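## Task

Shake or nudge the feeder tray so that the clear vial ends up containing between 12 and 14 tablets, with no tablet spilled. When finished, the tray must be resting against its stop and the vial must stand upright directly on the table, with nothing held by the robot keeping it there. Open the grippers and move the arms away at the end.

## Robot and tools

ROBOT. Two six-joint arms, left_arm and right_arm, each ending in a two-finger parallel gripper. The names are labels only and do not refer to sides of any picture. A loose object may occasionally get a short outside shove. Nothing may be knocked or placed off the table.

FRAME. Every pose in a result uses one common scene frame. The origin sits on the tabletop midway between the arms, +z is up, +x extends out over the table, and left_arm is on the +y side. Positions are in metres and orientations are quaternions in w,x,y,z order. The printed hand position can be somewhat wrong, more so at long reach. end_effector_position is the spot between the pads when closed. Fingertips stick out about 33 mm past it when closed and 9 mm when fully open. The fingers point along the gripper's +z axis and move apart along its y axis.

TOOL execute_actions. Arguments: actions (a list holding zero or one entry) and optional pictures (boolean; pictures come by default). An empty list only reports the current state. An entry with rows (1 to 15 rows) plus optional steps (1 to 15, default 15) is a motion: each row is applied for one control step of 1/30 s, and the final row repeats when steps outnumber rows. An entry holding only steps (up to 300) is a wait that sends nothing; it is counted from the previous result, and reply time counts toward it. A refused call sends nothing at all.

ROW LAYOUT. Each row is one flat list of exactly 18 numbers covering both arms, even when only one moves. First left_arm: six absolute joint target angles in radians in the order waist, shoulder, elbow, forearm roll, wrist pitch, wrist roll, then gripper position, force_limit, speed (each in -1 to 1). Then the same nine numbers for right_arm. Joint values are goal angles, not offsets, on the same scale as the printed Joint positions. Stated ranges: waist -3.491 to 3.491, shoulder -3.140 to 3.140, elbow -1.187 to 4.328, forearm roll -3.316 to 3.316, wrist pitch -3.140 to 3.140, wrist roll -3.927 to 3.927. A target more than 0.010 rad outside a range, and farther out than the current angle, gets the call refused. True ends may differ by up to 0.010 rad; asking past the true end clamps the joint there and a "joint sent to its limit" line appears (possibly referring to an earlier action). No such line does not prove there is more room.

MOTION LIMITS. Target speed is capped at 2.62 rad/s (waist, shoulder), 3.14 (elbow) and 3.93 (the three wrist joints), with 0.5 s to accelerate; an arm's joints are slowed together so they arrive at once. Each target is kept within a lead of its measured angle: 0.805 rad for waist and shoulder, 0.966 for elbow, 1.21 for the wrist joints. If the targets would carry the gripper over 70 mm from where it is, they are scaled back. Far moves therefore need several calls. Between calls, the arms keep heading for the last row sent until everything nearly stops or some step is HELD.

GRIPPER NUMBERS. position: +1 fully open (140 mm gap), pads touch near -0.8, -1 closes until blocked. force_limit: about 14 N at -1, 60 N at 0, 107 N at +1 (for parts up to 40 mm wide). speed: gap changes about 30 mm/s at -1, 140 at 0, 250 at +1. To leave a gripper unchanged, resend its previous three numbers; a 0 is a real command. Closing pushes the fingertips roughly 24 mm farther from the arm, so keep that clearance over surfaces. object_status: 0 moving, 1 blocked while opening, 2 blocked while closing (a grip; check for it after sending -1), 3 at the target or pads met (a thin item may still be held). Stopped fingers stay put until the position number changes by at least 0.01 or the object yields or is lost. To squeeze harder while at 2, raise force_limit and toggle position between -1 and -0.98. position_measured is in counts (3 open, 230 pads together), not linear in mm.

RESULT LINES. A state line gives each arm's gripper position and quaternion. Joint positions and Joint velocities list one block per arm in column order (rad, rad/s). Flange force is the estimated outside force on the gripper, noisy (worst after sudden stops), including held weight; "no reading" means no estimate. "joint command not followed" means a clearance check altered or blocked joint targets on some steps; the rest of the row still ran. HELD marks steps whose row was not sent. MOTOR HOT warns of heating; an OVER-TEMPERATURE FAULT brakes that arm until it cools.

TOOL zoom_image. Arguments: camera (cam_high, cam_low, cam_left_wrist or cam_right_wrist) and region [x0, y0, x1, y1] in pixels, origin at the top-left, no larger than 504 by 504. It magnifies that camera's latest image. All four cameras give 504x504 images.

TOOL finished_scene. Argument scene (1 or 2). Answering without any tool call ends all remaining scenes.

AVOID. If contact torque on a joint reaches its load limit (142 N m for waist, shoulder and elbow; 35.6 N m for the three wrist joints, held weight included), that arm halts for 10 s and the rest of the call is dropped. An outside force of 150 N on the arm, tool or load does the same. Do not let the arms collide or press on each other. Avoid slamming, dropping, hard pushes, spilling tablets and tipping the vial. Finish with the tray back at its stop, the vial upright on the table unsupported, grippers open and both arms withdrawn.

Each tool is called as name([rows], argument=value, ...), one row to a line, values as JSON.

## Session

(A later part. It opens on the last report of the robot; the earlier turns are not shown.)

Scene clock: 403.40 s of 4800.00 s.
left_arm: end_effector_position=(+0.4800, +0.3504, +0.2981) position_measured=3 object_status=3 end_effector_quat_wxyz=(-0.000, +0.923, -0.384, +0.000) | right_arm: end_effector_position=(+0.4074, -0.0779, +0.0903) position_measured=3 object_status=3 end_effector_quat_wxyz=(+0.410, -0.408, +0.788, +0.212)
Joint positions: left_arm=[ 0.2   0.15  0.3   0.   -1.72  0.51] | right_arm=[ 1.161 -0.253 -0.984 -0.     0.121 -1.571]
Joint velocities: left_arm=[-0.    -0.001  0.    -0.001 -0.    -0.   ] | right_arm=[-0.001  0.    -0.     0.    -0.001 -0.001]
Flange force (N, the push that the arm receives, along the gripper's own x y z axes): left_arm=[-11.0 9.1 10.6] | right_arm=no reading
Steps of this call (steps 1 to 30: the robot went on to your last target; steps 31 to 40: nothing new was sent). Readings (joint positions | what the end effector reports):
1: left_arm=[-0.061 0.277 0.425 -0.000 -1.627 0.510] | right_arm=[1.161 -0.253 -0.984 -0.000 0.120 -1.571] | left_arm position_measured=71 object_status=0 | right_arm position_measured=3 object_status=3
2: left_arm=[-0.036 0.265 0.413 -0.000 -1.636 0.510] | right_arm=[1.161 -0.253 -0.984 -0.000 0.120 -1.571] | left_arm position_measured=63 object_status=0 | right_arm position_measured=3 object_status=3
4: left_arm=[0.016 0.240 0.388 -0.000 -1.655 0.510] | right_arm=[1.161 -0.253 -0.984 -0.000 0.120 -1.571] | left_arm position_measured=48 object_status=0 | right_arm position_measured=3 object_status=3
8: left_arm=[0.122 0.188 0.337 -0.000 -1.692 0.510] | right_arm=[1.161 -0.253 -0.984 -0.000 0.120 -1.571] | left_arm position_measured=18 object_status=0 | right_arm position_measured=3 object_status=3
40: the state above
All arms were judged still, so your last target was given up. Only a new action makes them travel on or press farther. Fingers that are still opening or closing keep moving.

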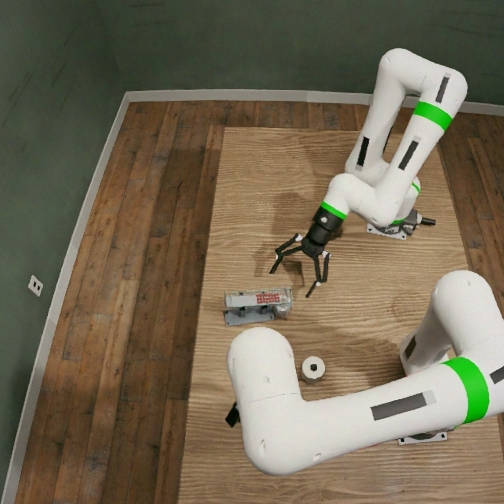

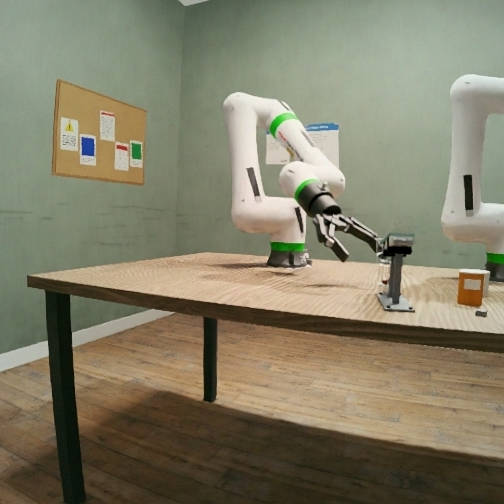

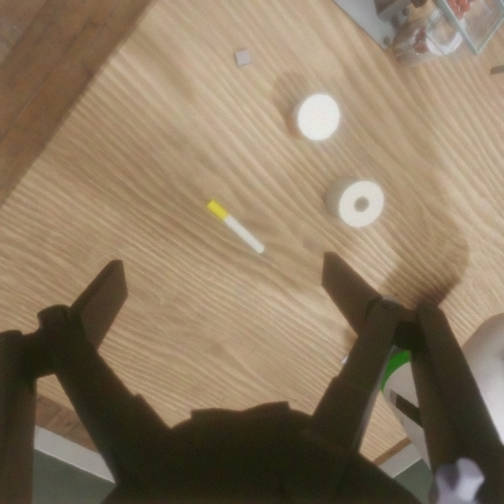

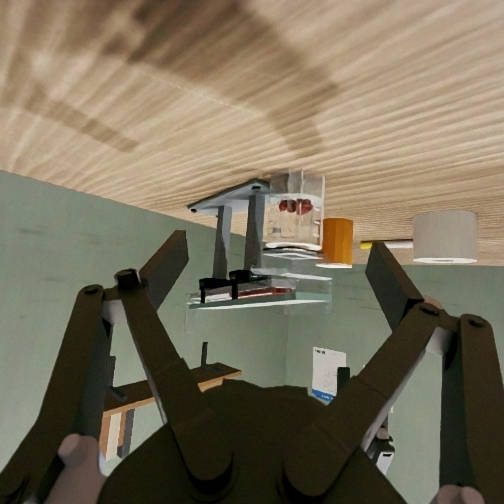

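execute_actions([
  {"rows": [[0.2, 0.15, 0.3, 0.0, -1.72, 0.5103, 1, -0.7, 0, 0.75, -0.45, -0.75, 0.0, -0.5, -1.571, 1, 0, 0]], "steps": 15},
], pictures=false)

execute_actions([
  {"steps": 30},
])

zoom_image(camera="cam_high", region=[200, 260, 340, 350])

Scene clock: 414.00 s of 4800.00 s.
left_arm: end_effector_position=(+0.4800, +0.3505, +0.2981) position_measured=3 object_status=3 end_effector_quat_wxyz=(-0.000, +0.923, -0.384, +0.000) | right_arm: end_effector_position=(+0.4800, -0.2223, +0.1475) position_measured=3 object_status=3 end_effector_quat_wxyz=(+0.378, -0.293, +0.869, +0.127)
Joint positions: left_arm=[ 0.2   0.15  0.3   0.   -1.72  0.51] | right_arm=[ 0.856 -0.399 -0.811  0.    -0.339 -1.571]
Joint velocities: left_arm=[-0.    -0.     0.001 -0.    -0.     0.001] | right_arm=[-0.76  -0.365  0.433 -0.    -1.141 -0.   ]
Flange force (N, the push that the arm receives, along the gripper's own x y z axes): left_arm=[-13.1 12.0 14.4] | right_arm=no reading
Steps of this call (steps 1 to 90: nothing new was sent; then 7.10 s passed at rest; steps 91 to 105: all 15 steps of this action). Readings (joint positions | what the end effector reports):
91: left_arm=[0.200 0.150 0.300 -0.000 -1.720 0.510] | right_arm=[1.161 -0.253 -0.984 0.000 0.121 -1.571] | left_arm position_measured=3 object_status=3 | right_arm position_measured=3 object_status=3
92: left_arm=[0.200 0.150 0.300 0.000 -1.720 0.510] | right_arm=[1.159 -0.253 -0.983 0.000 0.118 -1.571] | left_arm position_measured=3 object_status=3 | right_arm position_measured=3 object_status=3
94: left_arm=[0.200 0.150 0.300 -0.000 -1.720 0.510] | right_arm=[1.138 -0.263 -0.971 0.000 0.086 -1.571] | left_arm position_measured=3 object_status=3 | right_arm position_measured=3 object_status=3
98: left_arm=[0.200 0.150 0.300 -0.000 -1.720 0.510] | right_arm=[1.039 -0.311 -0.915 0.000 -0.063 -1.571] | left_arm position_measured=3 object_status=3 | right_arm position_measured=3 object_status=3
105: the state above

Scene clock: 415.00 s of 4800.00 s.
left_arm: end_effector_position=(+0.4800, +0.3505, +0.2981) position_measured=3 object_status=3 end_effector_quat_wxyz=(-0.000, +0.923, -0.384, +0.000) | right_arm: end_effector_position=(+0.4857, -0.2812, +0.1714) position_measured=3 object_status=3 end_effector_quat_wxyz=(+0.362, -0.249, +0.893, +0.101)
Joint positions: left_arm=[ 0.2   0.15  0.3  -0.   -1.72  0.51] | right_arm=[ 0.75  -0.45  -0.75   0.    -0.5   -1.571]
Joint velocities: left_arm=[-0.     0.001 -0.001 -0.001 -0.    -0.   ] | right_arm=[ 0.    -0.001 -0.     0.     0.001  0.001]
Flange force (N, the push that the arm receives, along the gripper's own x y z axes): left_arm=[-9.6 10.1 13.0] | right_arm=no reading
Steps of this call (steps 1 to 30: the robot went on to your last target). Readings (joint positions | what the end effector reports):
1: left_arm=[0.200 0.150 0.300 -0.000 -1.720 0.510] | right_arm=[0.831 -0.411 -0.796 0.000 -0.378 -1.571] | left_arm position_measured=3 object_status=3 | right_arm position_measured=3 object_status=3
2: left_arm=[0.200 0.150 0.300 -0.000 -1.720 0.510] | right_arm=[0.806 -0.423 -0.782 0.000 -0.416 -1.571] | left_arm position_measured=3 object_status=3 | right_arm position_measured=3 object_status=3
4: left_arm=[0.200 0.150 0.300 -0.000 -1.720 0.510] | right_arm=[0.767 -0.442 -0.760 0.000 -0.474 -1.571] | left_arm position_measured=3 object_status=3 | right_arm position_measured=3 object_status=3
8: left_arm=[0.200 0.150 0.300 -0.000 -1.720 0.510] | right_arm=[0.750 -0.450 -0.750 0.000 -0.500 -1.571] | left_arm position_measured=3 object_status=3 | right_arm position_measured=3 object_status=3
30: the state above
All arms were judged still, so your last target was given up. Only a new action makes them travel on or press farther. Fingers that are still opening or closing keep moving.

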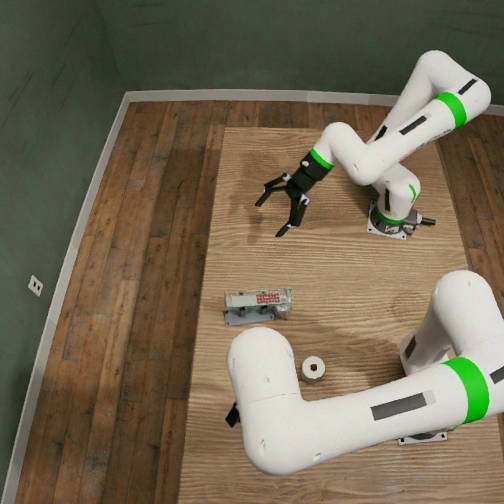

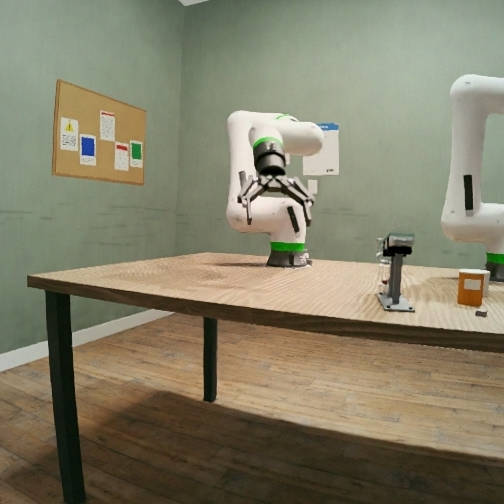

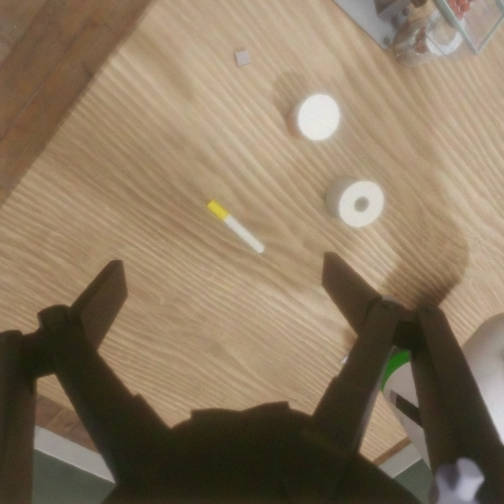

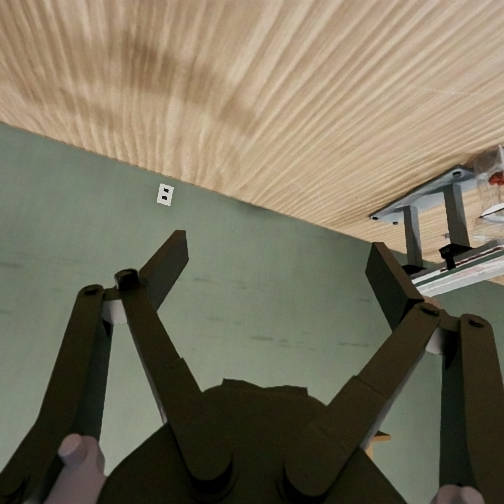

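Region (200, 260, 340, 350) of cam_high's 504x504 image, scaled by 3.600, with more detail than that image has; it fills the top 324 rows of this view, and the rest is white.

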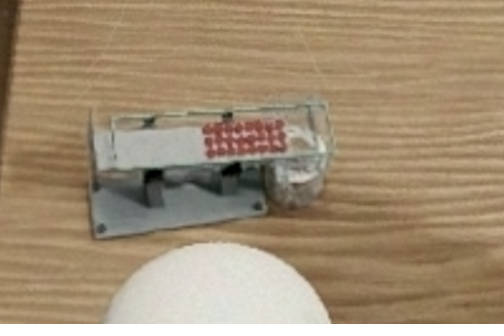

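finished_scene(scene=1)

The scene is finished: the task was done.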